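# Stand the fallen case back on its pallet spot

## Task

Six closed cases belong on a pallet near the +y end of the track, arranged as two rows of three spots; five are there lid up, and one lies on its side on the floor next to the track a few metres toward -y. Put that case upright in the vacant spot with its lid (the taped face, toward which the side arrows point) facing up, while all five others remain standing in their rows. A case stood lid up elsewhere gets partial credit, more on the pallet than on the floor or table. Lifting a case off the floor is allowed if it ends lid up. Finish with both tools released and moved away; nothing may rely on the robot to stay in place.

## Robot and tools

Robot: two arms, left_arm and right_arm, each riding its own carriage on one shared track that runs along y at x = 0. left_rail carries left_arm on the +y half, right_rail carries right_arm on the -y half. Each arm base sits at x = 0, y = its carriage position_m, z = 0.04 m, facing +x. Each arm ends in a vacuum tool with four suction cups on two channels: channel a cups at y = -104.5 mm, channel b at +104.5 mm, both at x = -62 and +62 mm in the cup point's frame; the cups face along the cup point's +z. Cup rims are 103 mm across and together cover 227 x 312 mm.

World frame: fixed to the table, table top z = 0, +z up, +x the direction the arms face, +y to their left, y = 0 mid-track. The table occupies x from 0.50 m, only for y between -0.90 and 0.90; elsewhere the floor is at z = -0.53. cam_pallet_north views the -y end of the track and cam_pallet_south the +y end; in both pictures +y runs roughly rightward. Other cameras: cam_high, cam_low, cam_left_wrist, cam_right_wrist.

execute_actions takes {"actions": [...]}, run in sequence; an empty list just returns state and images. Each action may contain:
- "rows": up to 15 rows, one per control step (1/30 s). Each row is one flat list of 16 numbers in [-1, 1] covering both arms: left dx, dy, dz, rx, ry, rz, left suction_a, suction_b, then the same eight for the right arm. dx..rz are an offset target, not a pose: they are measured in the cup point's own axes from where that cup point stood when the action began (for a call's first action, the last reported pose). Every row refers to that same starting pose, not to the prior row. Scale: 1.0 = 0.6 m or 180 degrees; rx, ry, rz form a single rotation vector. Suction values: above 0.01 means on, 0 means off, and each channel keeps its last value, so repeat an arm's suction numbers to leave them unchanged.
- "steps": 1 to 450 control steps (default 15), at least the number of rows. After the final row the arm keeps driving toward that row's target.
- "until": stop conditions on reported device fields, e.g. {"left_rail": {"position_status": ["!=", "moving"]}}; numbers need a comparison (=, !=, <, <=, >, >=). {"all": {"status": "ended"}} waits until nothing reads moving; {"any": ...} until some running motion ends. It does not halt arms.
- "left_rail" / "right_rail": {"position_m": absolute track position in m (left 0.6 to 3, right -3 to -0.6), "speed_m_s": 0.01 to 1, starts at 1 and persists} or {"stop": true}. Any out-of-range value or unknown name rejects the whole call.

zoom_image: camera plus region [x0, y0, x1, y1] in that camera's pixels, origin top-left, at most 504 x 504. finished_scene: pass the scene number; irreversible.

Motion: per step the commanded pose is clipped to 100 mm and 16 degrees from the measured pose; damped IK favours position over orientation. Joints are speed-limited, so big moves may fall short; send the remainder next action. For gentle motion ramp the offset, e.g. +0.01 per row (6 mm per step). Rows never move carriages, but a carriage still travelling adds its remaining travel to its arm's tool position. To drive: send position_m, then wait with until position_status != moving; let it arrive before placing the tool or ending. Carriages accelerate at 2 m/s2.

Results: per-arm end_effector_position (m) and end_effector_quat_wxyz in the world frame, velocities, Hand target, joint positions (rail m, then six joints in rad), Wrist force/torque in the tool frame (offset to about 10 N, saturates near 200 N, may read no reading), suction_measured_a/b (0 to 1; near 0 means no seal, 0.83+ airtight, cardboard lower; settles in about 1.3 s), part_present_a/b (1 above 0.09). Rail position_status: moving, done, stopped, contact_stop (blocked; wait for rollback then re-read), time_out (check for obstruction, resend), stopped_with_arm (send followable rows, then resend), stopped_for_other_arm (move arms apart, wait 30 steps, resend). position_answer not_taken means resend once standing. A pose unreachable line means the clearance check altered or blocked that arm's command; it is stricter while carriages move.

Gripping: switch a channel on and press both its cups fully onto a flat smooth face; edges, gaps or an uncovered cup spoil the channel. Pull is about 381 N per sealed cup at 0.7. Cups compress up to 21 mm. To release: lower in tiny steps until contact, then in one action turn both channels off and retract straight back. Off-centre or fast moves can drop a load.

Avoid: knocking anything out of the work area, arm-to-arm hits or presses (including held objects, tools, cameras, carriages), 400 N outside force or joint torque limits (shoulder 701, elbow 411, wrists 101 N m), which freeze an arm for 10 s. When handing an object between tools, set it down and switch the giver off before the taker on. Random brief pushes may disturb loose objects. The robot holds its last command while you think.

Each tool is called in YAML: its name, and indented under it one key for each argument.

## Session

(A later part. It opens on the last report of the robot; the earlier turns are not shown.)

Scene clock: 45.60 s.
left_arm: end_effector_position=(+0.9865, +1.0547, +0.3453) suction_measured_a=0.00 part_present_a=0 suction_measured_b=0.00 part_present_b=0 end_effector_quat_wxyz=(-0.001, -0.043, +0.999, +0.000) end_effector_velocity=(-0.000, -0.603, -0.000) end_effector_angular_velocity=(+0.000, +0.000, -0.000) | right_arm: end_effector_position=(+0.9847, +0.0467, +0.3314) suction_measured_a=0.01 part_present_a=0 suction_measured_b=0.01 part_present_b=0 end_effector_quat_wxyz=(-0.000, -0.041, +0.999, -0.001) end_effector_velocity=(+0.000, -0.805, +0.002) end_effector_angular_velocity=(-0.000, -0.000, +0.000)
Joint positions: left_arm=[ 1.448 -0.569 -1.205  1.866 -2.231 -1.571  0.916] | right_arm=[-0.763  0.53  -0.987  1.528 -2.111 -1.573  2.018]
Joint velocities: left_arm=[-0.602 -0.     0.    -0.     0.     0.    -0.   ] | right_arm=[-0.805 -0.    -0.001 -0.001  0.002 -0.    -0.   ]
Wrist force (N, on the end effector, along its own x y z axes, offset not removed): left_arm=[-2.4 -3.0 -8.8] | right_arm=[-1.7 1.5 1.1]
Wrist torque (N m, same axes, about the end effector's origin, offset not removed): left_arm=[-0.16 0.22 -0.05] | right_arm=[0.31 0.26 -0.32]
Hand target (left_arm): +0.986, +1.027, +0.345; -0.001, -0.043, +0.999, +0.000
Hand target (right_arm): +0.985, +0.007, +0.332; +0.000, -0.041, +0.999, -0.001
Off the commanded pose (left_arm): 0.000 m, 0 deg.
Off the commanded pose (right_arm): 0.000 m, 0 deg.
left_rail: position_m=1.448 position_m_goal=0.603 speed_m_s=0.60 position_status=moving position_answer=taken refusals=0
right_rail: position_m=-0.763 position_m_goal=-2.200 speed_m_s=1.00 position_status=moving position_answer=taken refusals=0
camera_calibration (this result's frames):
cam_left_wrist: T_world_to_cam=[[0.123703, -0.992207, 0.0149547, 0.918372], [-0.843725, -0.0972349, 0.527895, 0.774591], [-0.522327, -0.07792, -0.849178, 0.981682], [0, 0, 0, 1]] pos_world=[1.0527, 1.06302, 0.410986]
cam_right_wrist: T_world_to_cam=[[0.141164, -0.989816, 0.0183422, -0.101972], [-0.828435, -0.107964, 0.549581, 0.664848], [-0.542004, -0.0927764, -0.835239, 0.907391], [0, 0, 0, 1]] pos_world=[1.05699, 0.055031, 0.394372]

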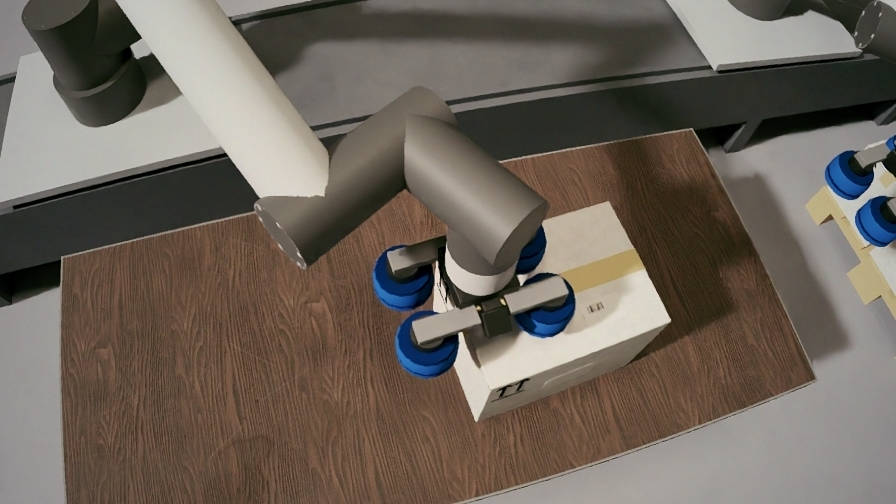

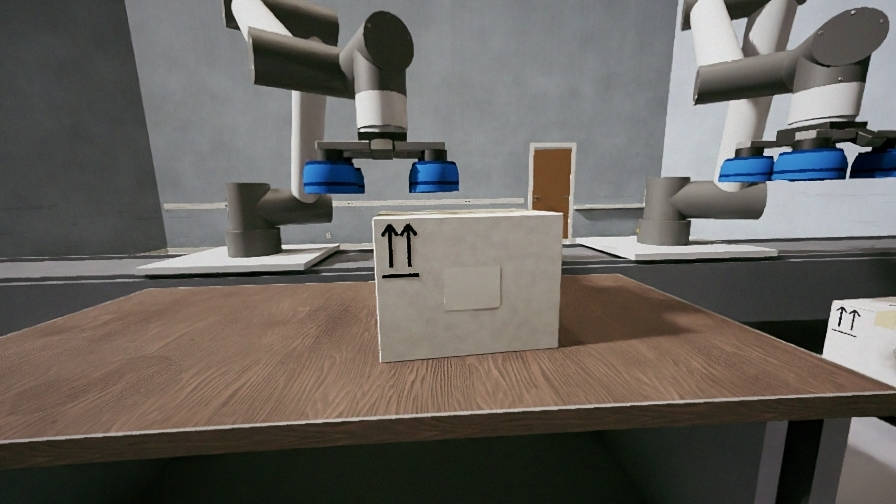

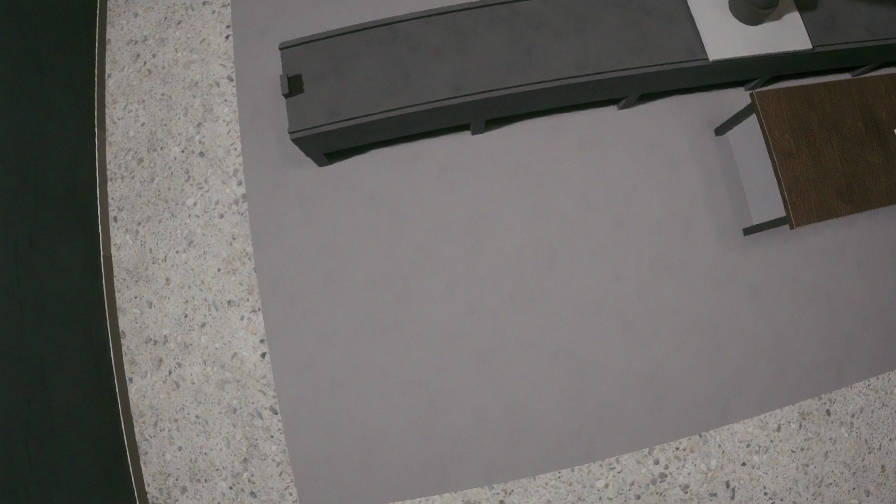

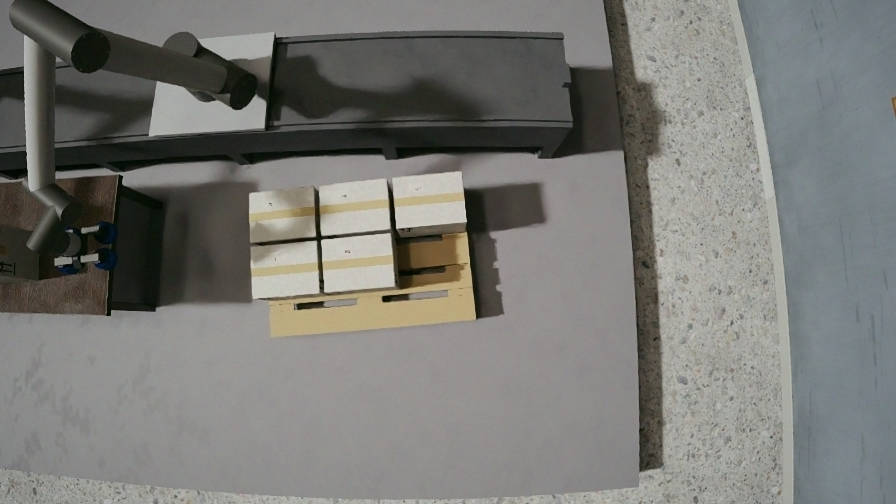

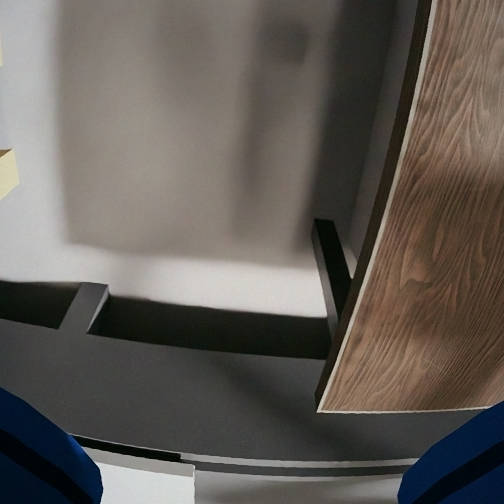

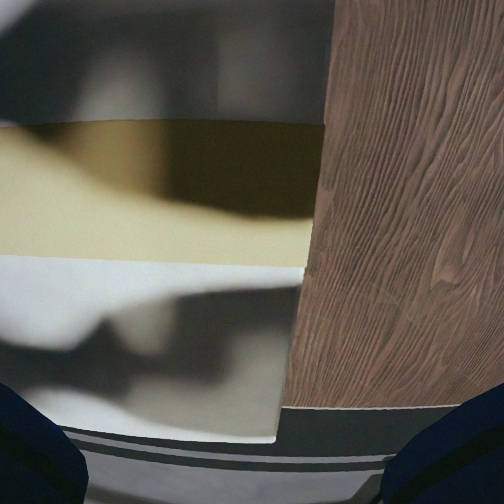

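execute_actions:
  actions: []

Scene clock: 46.40 s.
left_arm: end_effector_position=(+0.9865, +0.5746, +0.3453) suction_measured_a=0.00 part_present_a=0 suction_measured_b=0.00 part_present_b=0 end_effector_quat_wxyz=(-0.001, -0.043, +0.999, +0.000) end_effector_velocity=(-0.000, -0.600, -0.000) end_effector_angular_velocity=(+0.000, +0.000, -0.000) | right_arm: end_effector_position=(+0.9848, -0.7447, +0.3318) suction_measured_a=0.01 part_present_a=0 suction_measured_b=0.01 part_present_b=0 end_effector_quat_wxyz=(+0.000, -0.041, +0.999, -0.001) end_effector_velocity=(+0.000, -1.000, +0.000) end_effector_angular_velocity=(+0.000, -0.000, -0.000)
Joint positions: left_arm=[ 0.968 -0.57  -1.205  1.866 -2.231 -1.571  0.916] | right_arm=[-1.554  0.53  -0.987  1.528 -2.111 -1.573  2.018]
Joint velocities: left_arm=[-0.6 -0.   0.   0.   0.   0.   0. ] | right_arm=[-1. -0. -0.  0. -0.  0.  0.]
Wrist force (N, on the end effector, along its own x y z axes, offset not removed): left_arm=[-5.5 -2.7 -5.1] | right_arm=[0.0 -4.5 0.6]
Wrist torque (N m, same axes, about the end effector's origin, offset not removed): left_arm=[-0.48 0.57 -0.37] | right_arm=[-0.31 0.04 -0.35]
Hand target (left_arm): +0.986, +0.547, +0.345; -0.001, -0.043, +0.999, +0.000
Hand target (right_arm): +0.985, -0.790, +0.332; +0.000, -0.041, +0.999, -0.001
Off the commanded pose (left_arm): 0.000 m, 0 deg.
Off the commanded pose (right_arm): 0.000 m, 0 deg.
left_rail: position_m=0.968 position_m_goal=0.603 speed_m_s=0.60 position_status=moving position_answer=taken refusals=0
right_rail: position_m=-1.554 position_m_goal=-2.200 speed_m_s=1.00 position_status=moving position_answer=taken refusals=0
camera_calibration (this result's frames):
cam_left_wrist: T_world_to_cam=[[0.123673, -0.99221, 0.0149613, 0.442044], [-0.843733, -0.097206, 0.527888, 0.727894], [-0.522322, -0.0779087, -0.849182, 0.944246], [0, 0, 0, 1]] pos_world=[1.05268, 0.582922, 0.410977]
cam_right_wrist: T_world_to_cam=[[0.141017, -0.989837, 0.0183363, -0.885138], [-0.828521, -0.107856, 0.549472, 0.579527], [-0.54191, -0.0926769, -0.835311, 0.834352], [0, 0, 0, 1]] pos_world=[1.05711, -0.736312, 0.39474]

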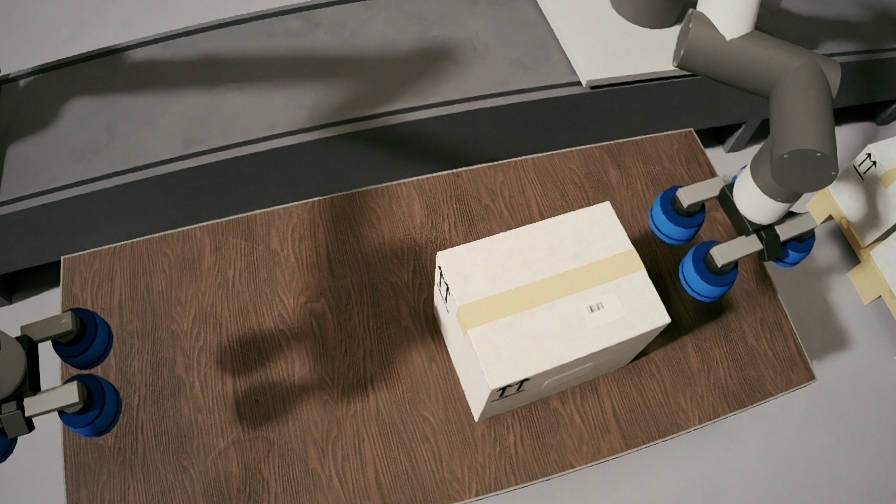

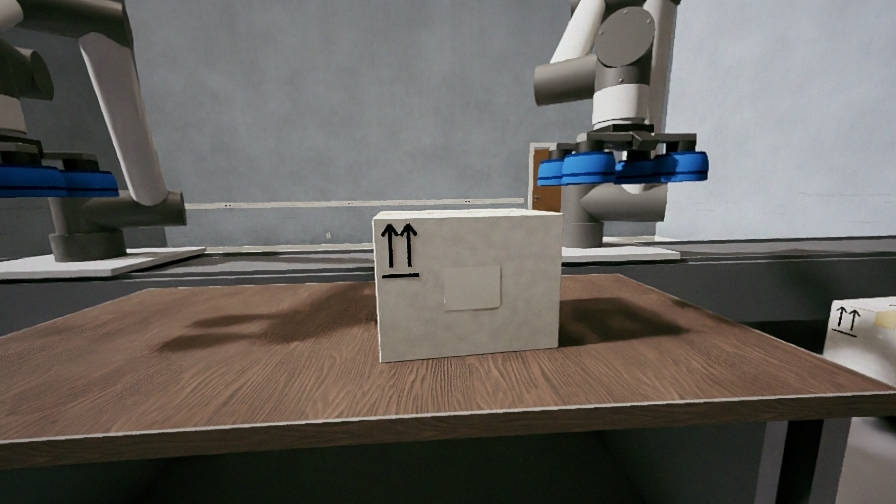

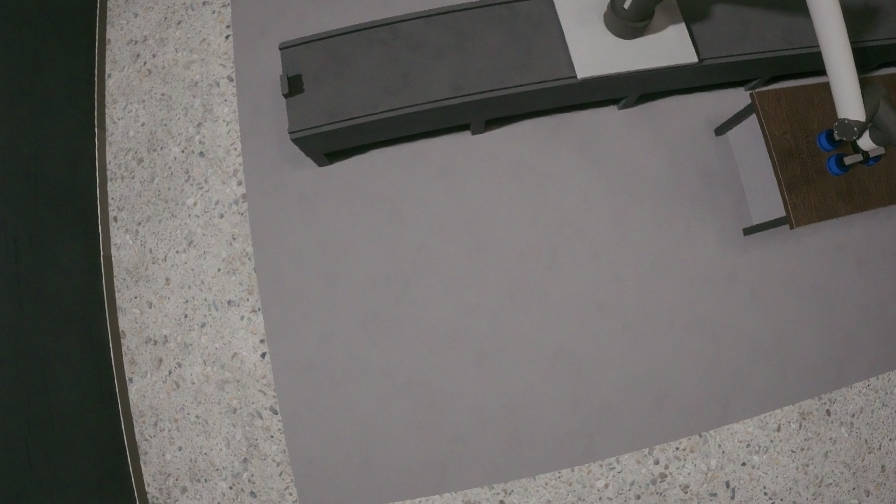

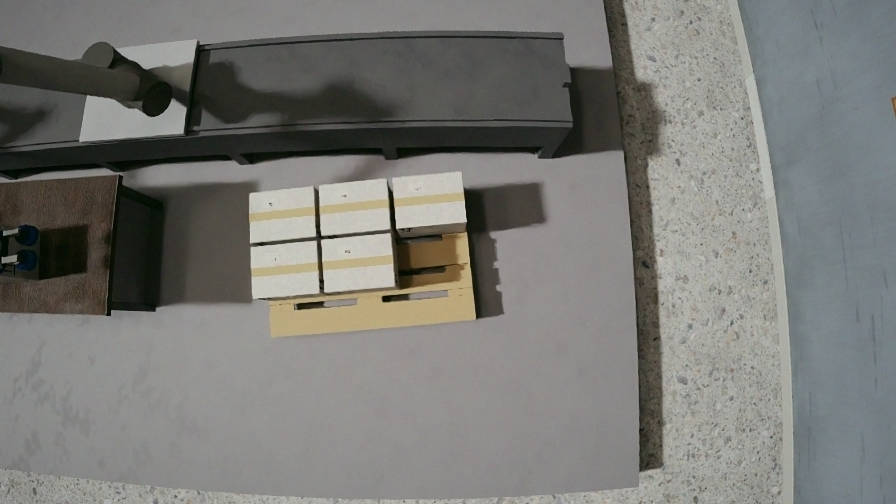

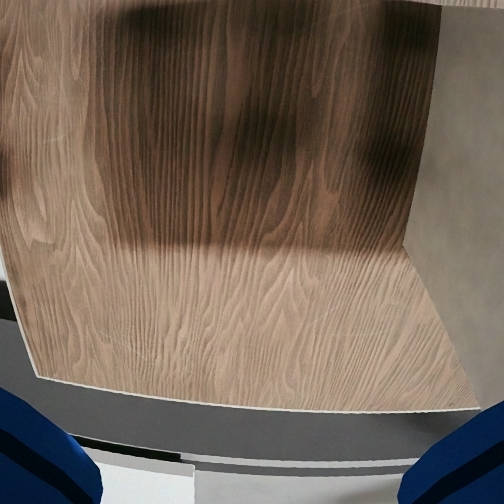

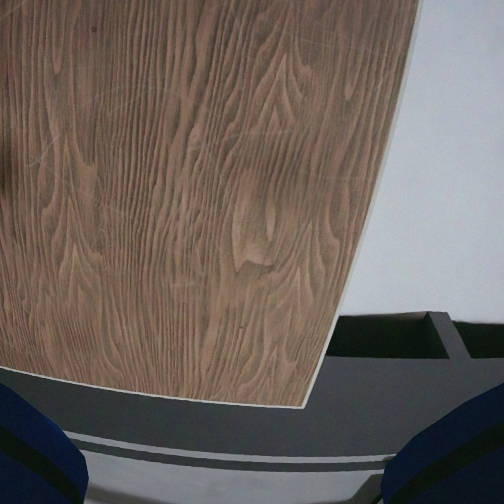

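zoom_image:
  camera: "cam_high"
  region: [410, 180, 700, 440]

execute_actions:
  actions: []

Region (410, 180, 700, 440) of cam_high's 896x504 image, scaled by 1.738, with more detail than that image has; it fills the top 452 rows of this view, and the rest is white.

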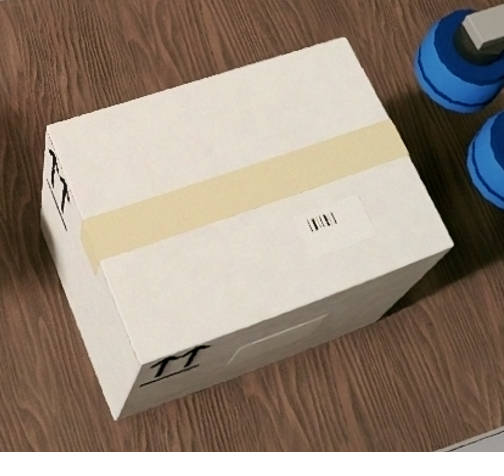

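Scene clock: 46.90 s.
left_arm: end_effector_position=(+0.9864, +0.2765, +0.3453) suction_measured_a=0.00 part_present_a=0 suction_measured_b=0.00 part_present_b=0 end_effector_quat_wxyz=(-0.001, -0.043, +0.999, +0.000) end_effector_velocity=(-0.000, -0.525, -0.000) end_effector_angular_velocity=(+0.000, +0.000, -0.001) | right_arm: end_effector_position=(+0.9848, -1.2340, +0.3318) suction_measured_a=0.01 part_present_a=0 suction_measured_b=0.01 part_present_b=0 end_effector_quat_wxyz=(+0.000, -0.041, +0.999, -0.001) end_effector_velocity=(-0.000, -0.797, +0.000) end_effector_angular_velocity=(+0.000, -0.000, +0.000)
Joint positions: left_arm=[ 0.67  -0.57  -1.205  1.866 -2.231 -1.571  0.916] | right_arm=[-2.043  0.53  -0.987  1.528 -2.111 -1.573  2.018]
Joint velocities: left_arm=[-0.524 -0.001  0.    -0.    -0.     0.    -0.   ] | right_arm=[-0.797 -0.    -0.     0.    -0.     0.    -0.   ]
Wrist force (N, on the end effector, along its own x y z axes, offset not removed): left_arm=[-4.2 -12.4 -10.5] | right_arm=[1.3 -12.1 2.5]
Wrist torque (N m, same axes, about the end effector's origin, offset not removed): left_arm=[-1.28 0.25 0.08] | right_arm=[-1.21 -0.08 -0.36]
Hand target (left_arm): +0.986, +0.255, +0.345; -0.001, -0.043, +0.999, +0.000
Hand target (right_arm): +0.985, -1.268, +0.332; +0.000, -0.041, +0.999, -0.001
Off the commanded pose (left_arm): 0.000 m, 0 deg.
Off the commanded pose (right_arm): 0.000 m, 0 deg.
left_rail: position_m=0.670 position_m_goal=0.603 speed_m_s=0.60 position_status=moving position_answer=taken refusals=0
right_rail: position_m=-2.043 position_m_goal=-2.200 speed_m_s=1.00 position_status=moving position_answer=taken refusals=0
camera_calibration (this result's frames):
cam_left_wrist: T_world_to_cam=[[0.123602, -0.992219, 0.0149621, 0.14635], [-0.84374, -0.0971452, 0.527887, 0.698889], [-0.522326, -0.0778719, -0.849183, 0.920997], [0, 0, 0, 1]] pos_world=[1.05265, 0.284825, 0.41097]
cam_right_wrist: T_world_to_cam=[[0.14102, -0.989837, 0.018336, -1.36947], [-0.828521, -0.107859, 0.549472, 0.526749], [-0.54191, -0.0926781, -0.835311, 0.789029], [0, 0, 0, 1]] pos_world=[1.05713, -1.22562, 0.394761]

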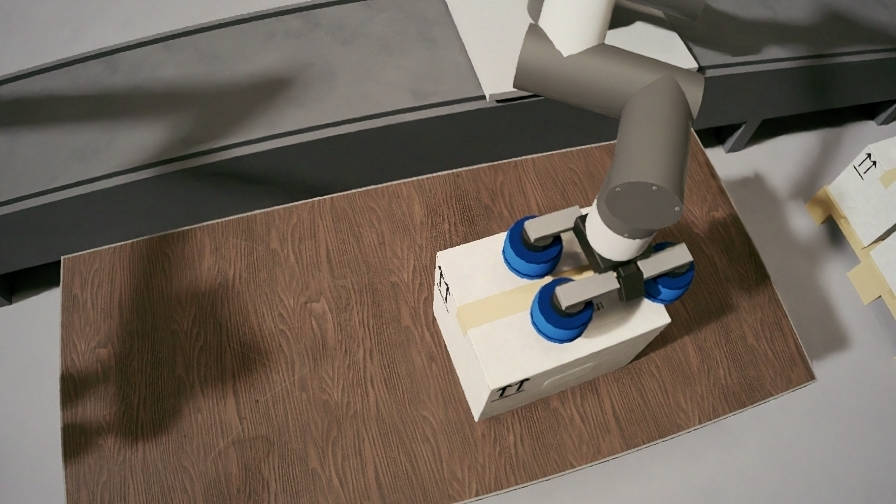

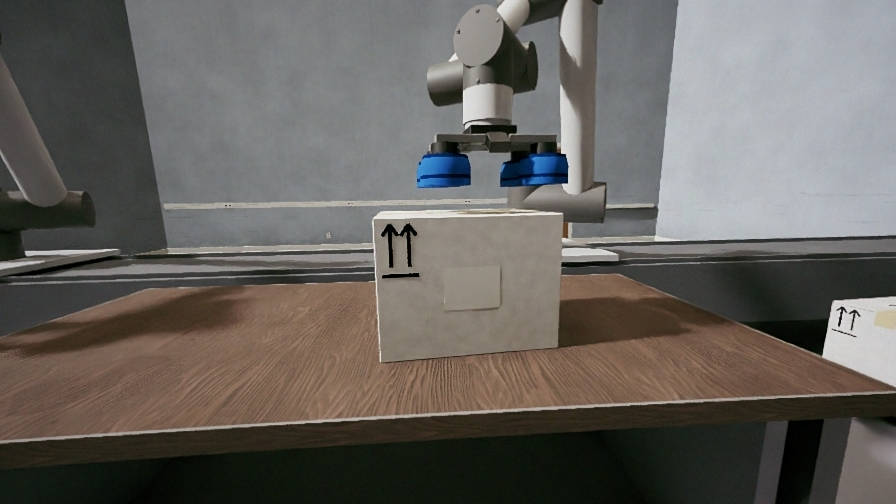

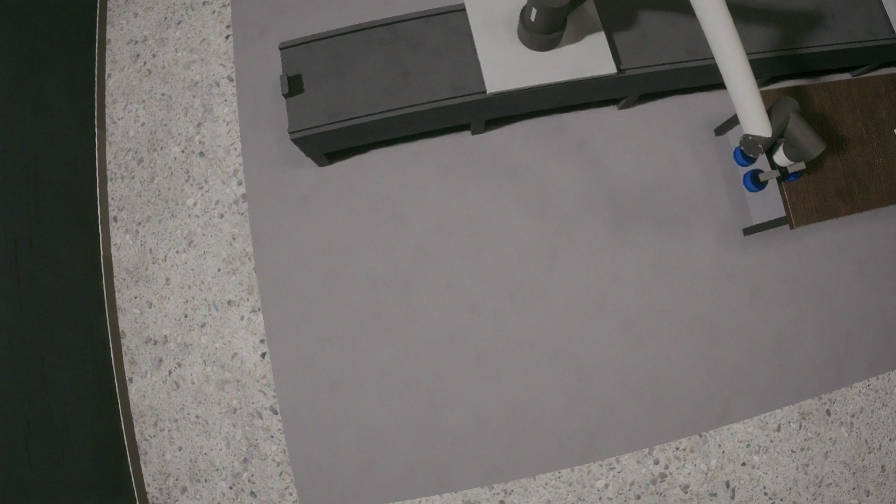

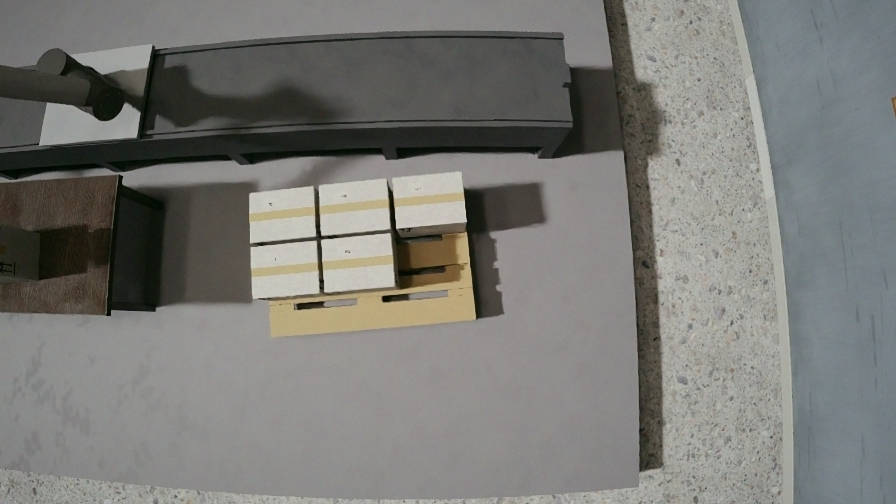

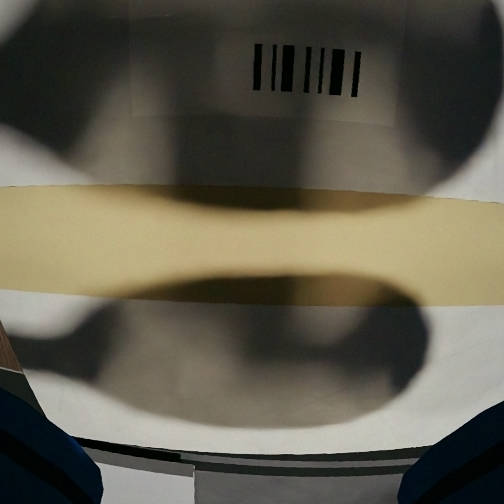

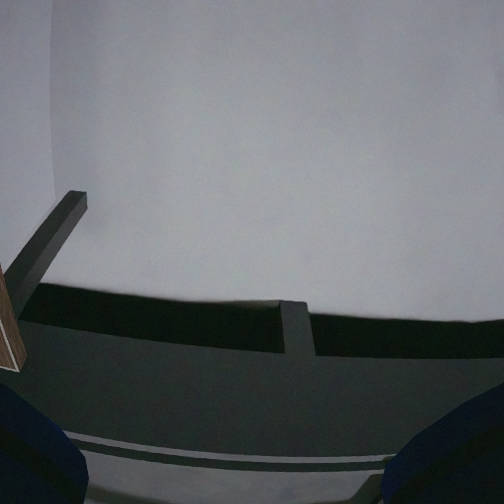

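execute_actions:
  actions: []

Scene clock: 47.23 s.
left_arm: end_effector_position=(+0.9864, +0.2098, +0.3453) suction_measured_a=0.00 part_present_a=0 suction_measured_b=0.00 part_present_b=0 end_effector_quat_wxyz=(-0.001, -0.043, +0.999, +0.000) end_effector_velocity=(+0.000, +0.001, -0.000) end_effector_angular_velocity=(+0.000, +0.000, +0.001) | right_arm: end_effector_position=(+0.9848, -1.3865, +0.3318) suction_measured_a=0.01 part_present_a=0 suction_measured_b=0.01 part_present_b=0 end_effector_quat_wxyz=(+0.000, -0.041, +0.999, -0.001) end_effector_velocity=(+0.000, -0.128, -0.000) end_effector_angular_velocity=(-0.000, +0.000, -0.000)
Joint positions: left_arm=[ 0.603 -0.57  -1.205  1.866 -2.231 -1.571  0.916] | right_arm=[-2.196  0.53  -0.987  1.528 -2.111 -1.573  2.018]
Joint velocities: left_arm=[ 0.     0.001  0.     0.    -0.    -0.    -0.   ] | right_arm=[-0.128 -0.     0.    -0.     0.     0.     0.   ]
Wrist force (N, on the end effector, along its own x y z axes, offset not removed): left_arm=[-1.5 -3.0 -6.3] | right_arm=[-0.5 -12.4 1.7]
Wrist torque (N m, same axes, about the end effector's origin, offset not removed): left_arm=[-0.20 -0.02 -0.08] | right_arm=[-1.23 0.15 -0.32]
Hand target (left_arm): +0.986, +0.210, +0.345; -0.001, -0.043, +0.999, +0.000
Hand target (right_arm): +0.985, -1.390, +0.332; +0.000, -0.041, +0.999, -0.001
Off the commanded pose (left_arm): 0.000 m, 0 deg.
Off the commanded pose (right_arm): 0.000 m, 0 deg.
left_rail: position_m=0.603 position_m_goal=0.603 speed_m_s=0.60 position_status=done position_answer=taken refusals=0
right_rail: position_m=-2.196 position_m_goal=-2.200 speed_m_s=1.00 position_status=moving position_answer=taken refusals=0
camera_calibration (this result's frames):
cam_left_wrist: T_world_to_cam=[[0.123608, -0.992218, 0.014959, 0.0801804], [-0.843738, -0.0971521, 0.527891, 0.692415], [-0.522329, -0.077873, -0.849181, 0.915801], [0, 0, 0, 1]] pos_world=[1.05266, 0.218142, 0.410962]
cam_right_wrist: T_world_to_cam=[[0.14102, -0.989837, 0.0183355, -1.52051], [-0.828522, -0.10786, 0.549471, 0.51029], [-0.541909, -0.0926779, -0.835312, 0.774888], [0, 0, 0, 1]] pos_world=[1.05713, -1.3782, 0.394763]

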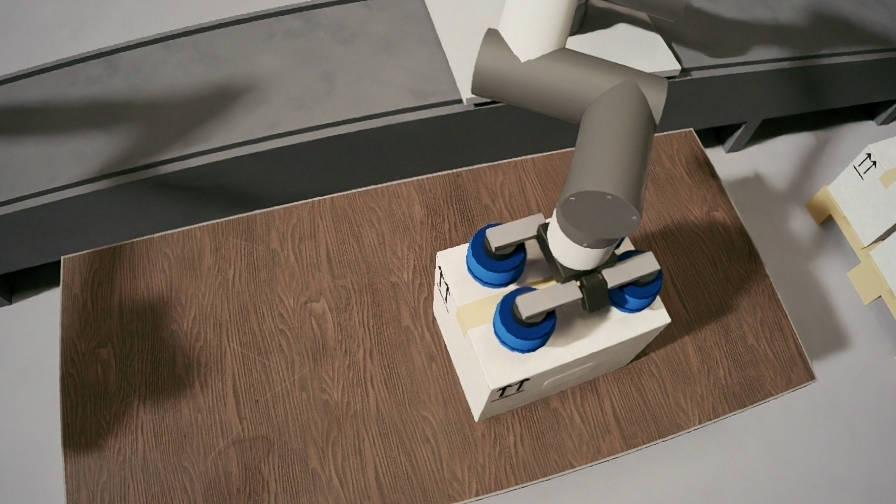

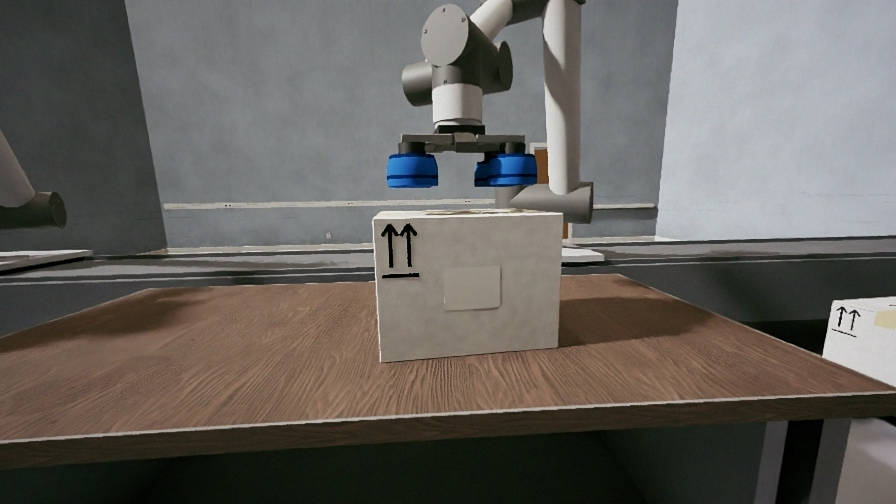

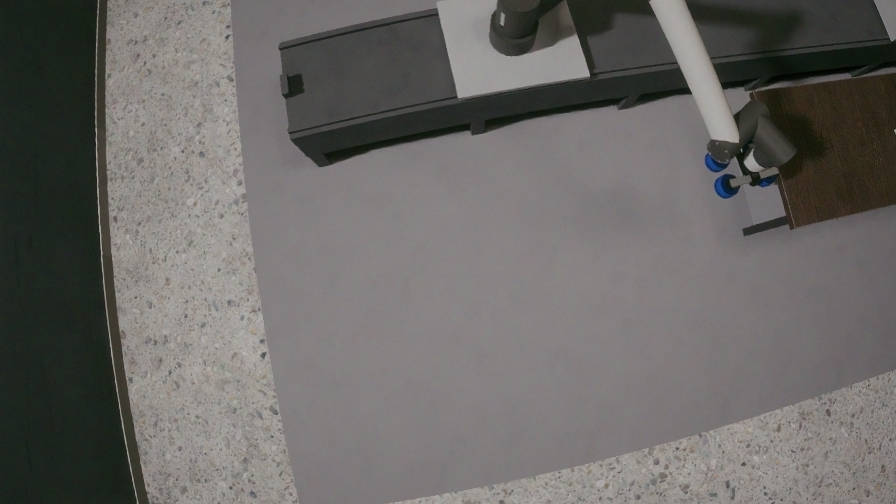

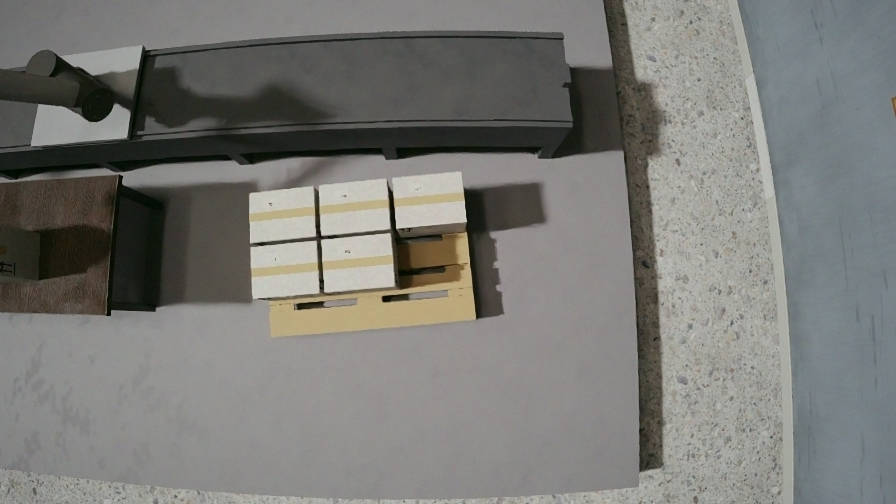

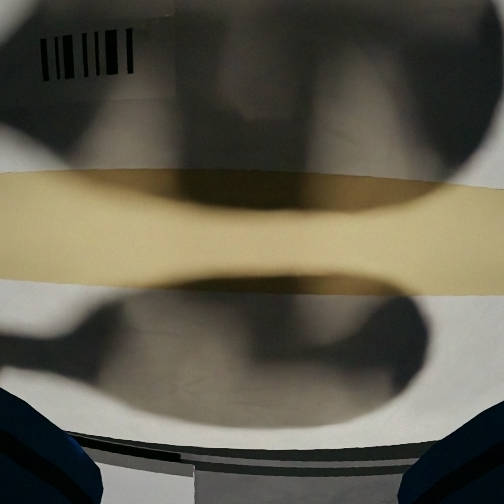

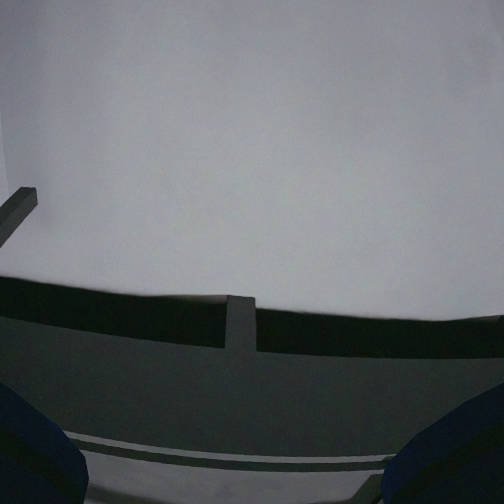

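execute_actions:
  actions:
    - {"rows": [[0.0005,0,0.0033,0,0,0,0,0,0,0,0,0,0,0,0,0],[0.0015,0,0.0117,0,0,0,0,0,0,0,0,0,0,0,0,0],[0.003,0,0.0242,0,0,0,0,0,0,0,0,0,0,0,0,0],[0.005,0,0.0417,0,0,0,0,0,0,0,0,0,0,0,0,0],[0.007,0,0.0633,0,0,0,1,1,0,0,0,0,0,0,0,0],[0.008,0,0.085,0,0,0,1,1,0,0,0,0,0,0,0,0],[0.009,0,0.105,0,0,0,1,1,0,0,0,0,0,0,0,0],[0.009,0,0.119,0,0,0,1,1,0,0,0,0,0,0,0,0]], "steps": 8}

Scene clock: 48.13 s.
left_arm: end_effector_position=(+0.9830, +0.2101, +0.3164) suction_measured_a=0.00 part_present_a=0 suction_measured_b=0.00 part_present_b=0 end_effector_quat_wxyz=(-0.001, -0.043, +0.999, +0.001) end_effector_velocity=(-0.027, +0.003, -0.258) end_effector_angular_velocity=(+0.009, +0.013, -0.000) | right_arm: end_effector_position=(+0.9848, -1.3905, +0.3318) suction_measured_a=0.01 part_present_a=0 suction_measured_b=0.01 part_present_b=0 end_effector_quat_wxyz=(+0.000, -0.041, +0.999, -0.001) end_effector_velocity=(-0.000, +0.000, -0.000) end_effector_angular_velocity=(-0.000, +0.000, +0.000)
Joint positions: left_arm=[ 0.603 -0.571 -1.185  1.887 -2.269 -1.571  0.914] | right_arm=[-2.2    0.53  -0.987  1.528 -2.111 -1.573  2.018]
Joint velocities: left_arm=[ 0.    -0.012  0.181  0.172 -0.338  0.    -0.011] | right_arm=[ 0.  0.  0. -0.  0. -0.  0.]
Wrist force (N, on the end effector, along its own x y z axes, offset not removed): left_arm=[1.5 -8.4 -7.5] | right_arm=[-1.1 -4.7 -0.4]
Wrist torque (N m, same axes, about the end effector's origin, offset not removed): left_arm=[-0.99 -0.19 -0.06] | right_arm=[-0.43 0.17 -0.34]
Hand target (left_arm): +0.979, +0.210, +0.276; -0.001, -0.043, +0.999, +0.001
Hand target (right_arm): +0.985, -1.390, +0.332; +0.000, -0.041, +0.999, -0.001
Off the commanded pose (left_arm): 0.043 m, 0 deg.
Off the commanded pose (right_arm): 0.000 m, 0 deg.
left_rail: position_m=0.603 position_m_goal=0.603 speed_m_s=0.60 position_status=done position_answer=taken refusals=0
right_rail: position_m=-2.200 position_m_goal=-2.200 speed_m_s=1.00 position_status=done position_answer=taken refusals=0
camera_calibration (this result's frames):
cam_left_wrist: T_world_to_cam=[[0.123683, -0.992223, 0.0140248, 0.0814728], [-0.843085, -0.0976177, 0.528846, 0.703954], [-0.523364, -0.0772335, -0.848602, 0.890189], [0, 0, 0, 1]] pos_world=[1.04931, 0.21831, 0.38199]
cam_right_wrist: T_world_to_cam=[[0.141079, -0.989828, 0.0183373, -1.52444], [-0.828513, -0.107908, 0.549475, 0.509755], [-0.541907, -0.0927123, -0.835309, 0.774443], [0, 0, 0, 1]] pos_world=[1.05708, -1.38212, 0.394756]

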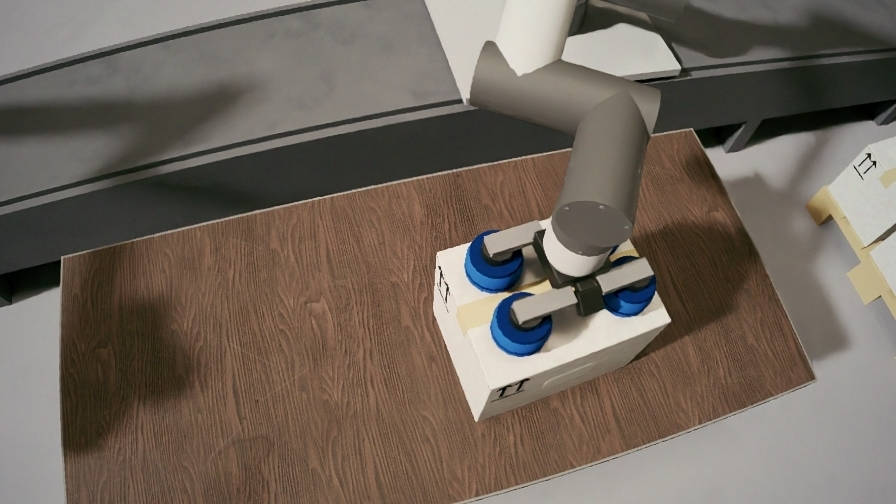

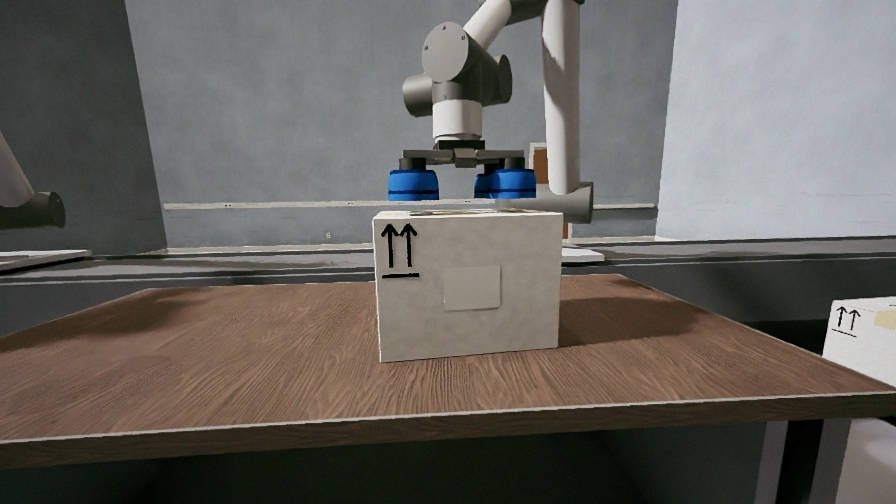

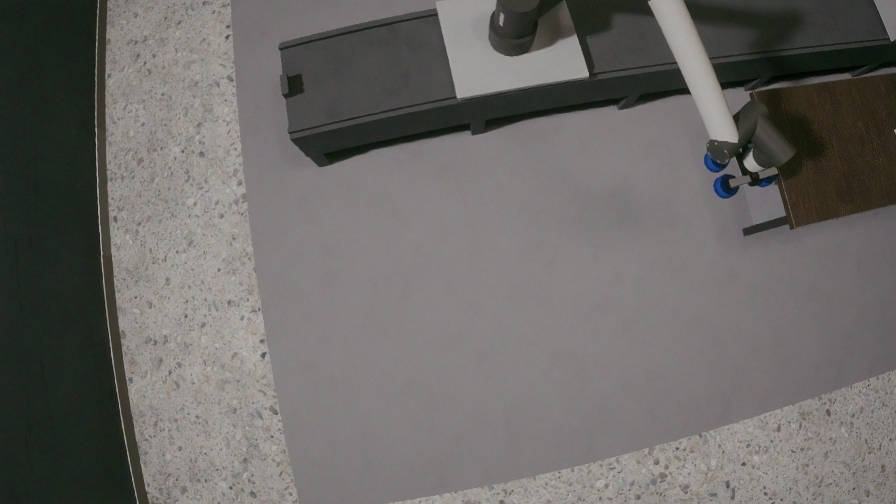

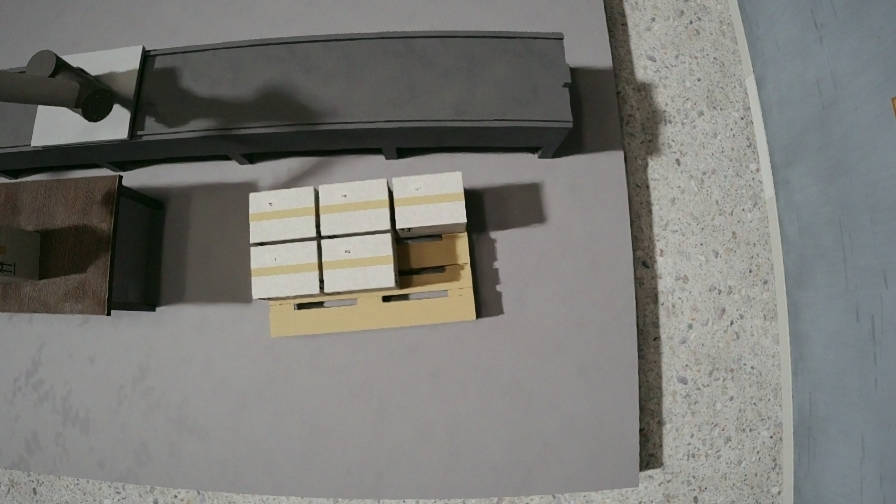

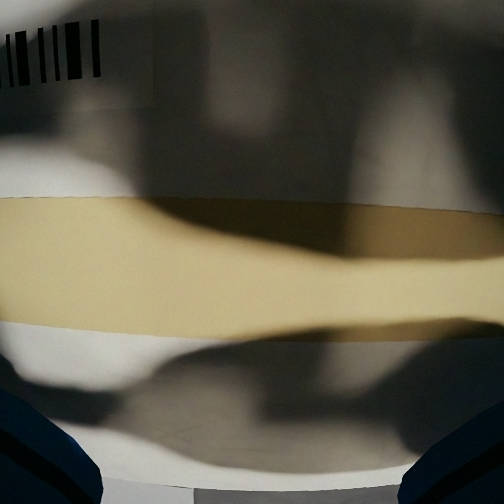

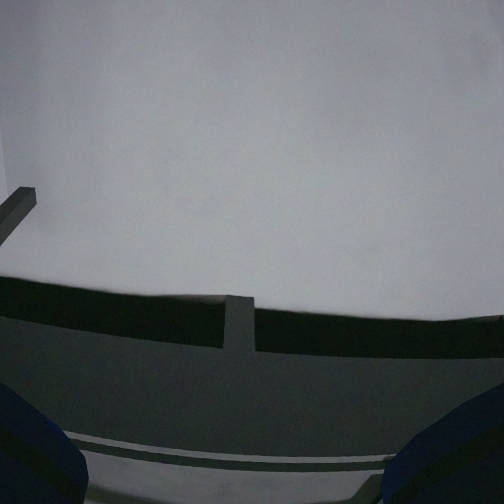

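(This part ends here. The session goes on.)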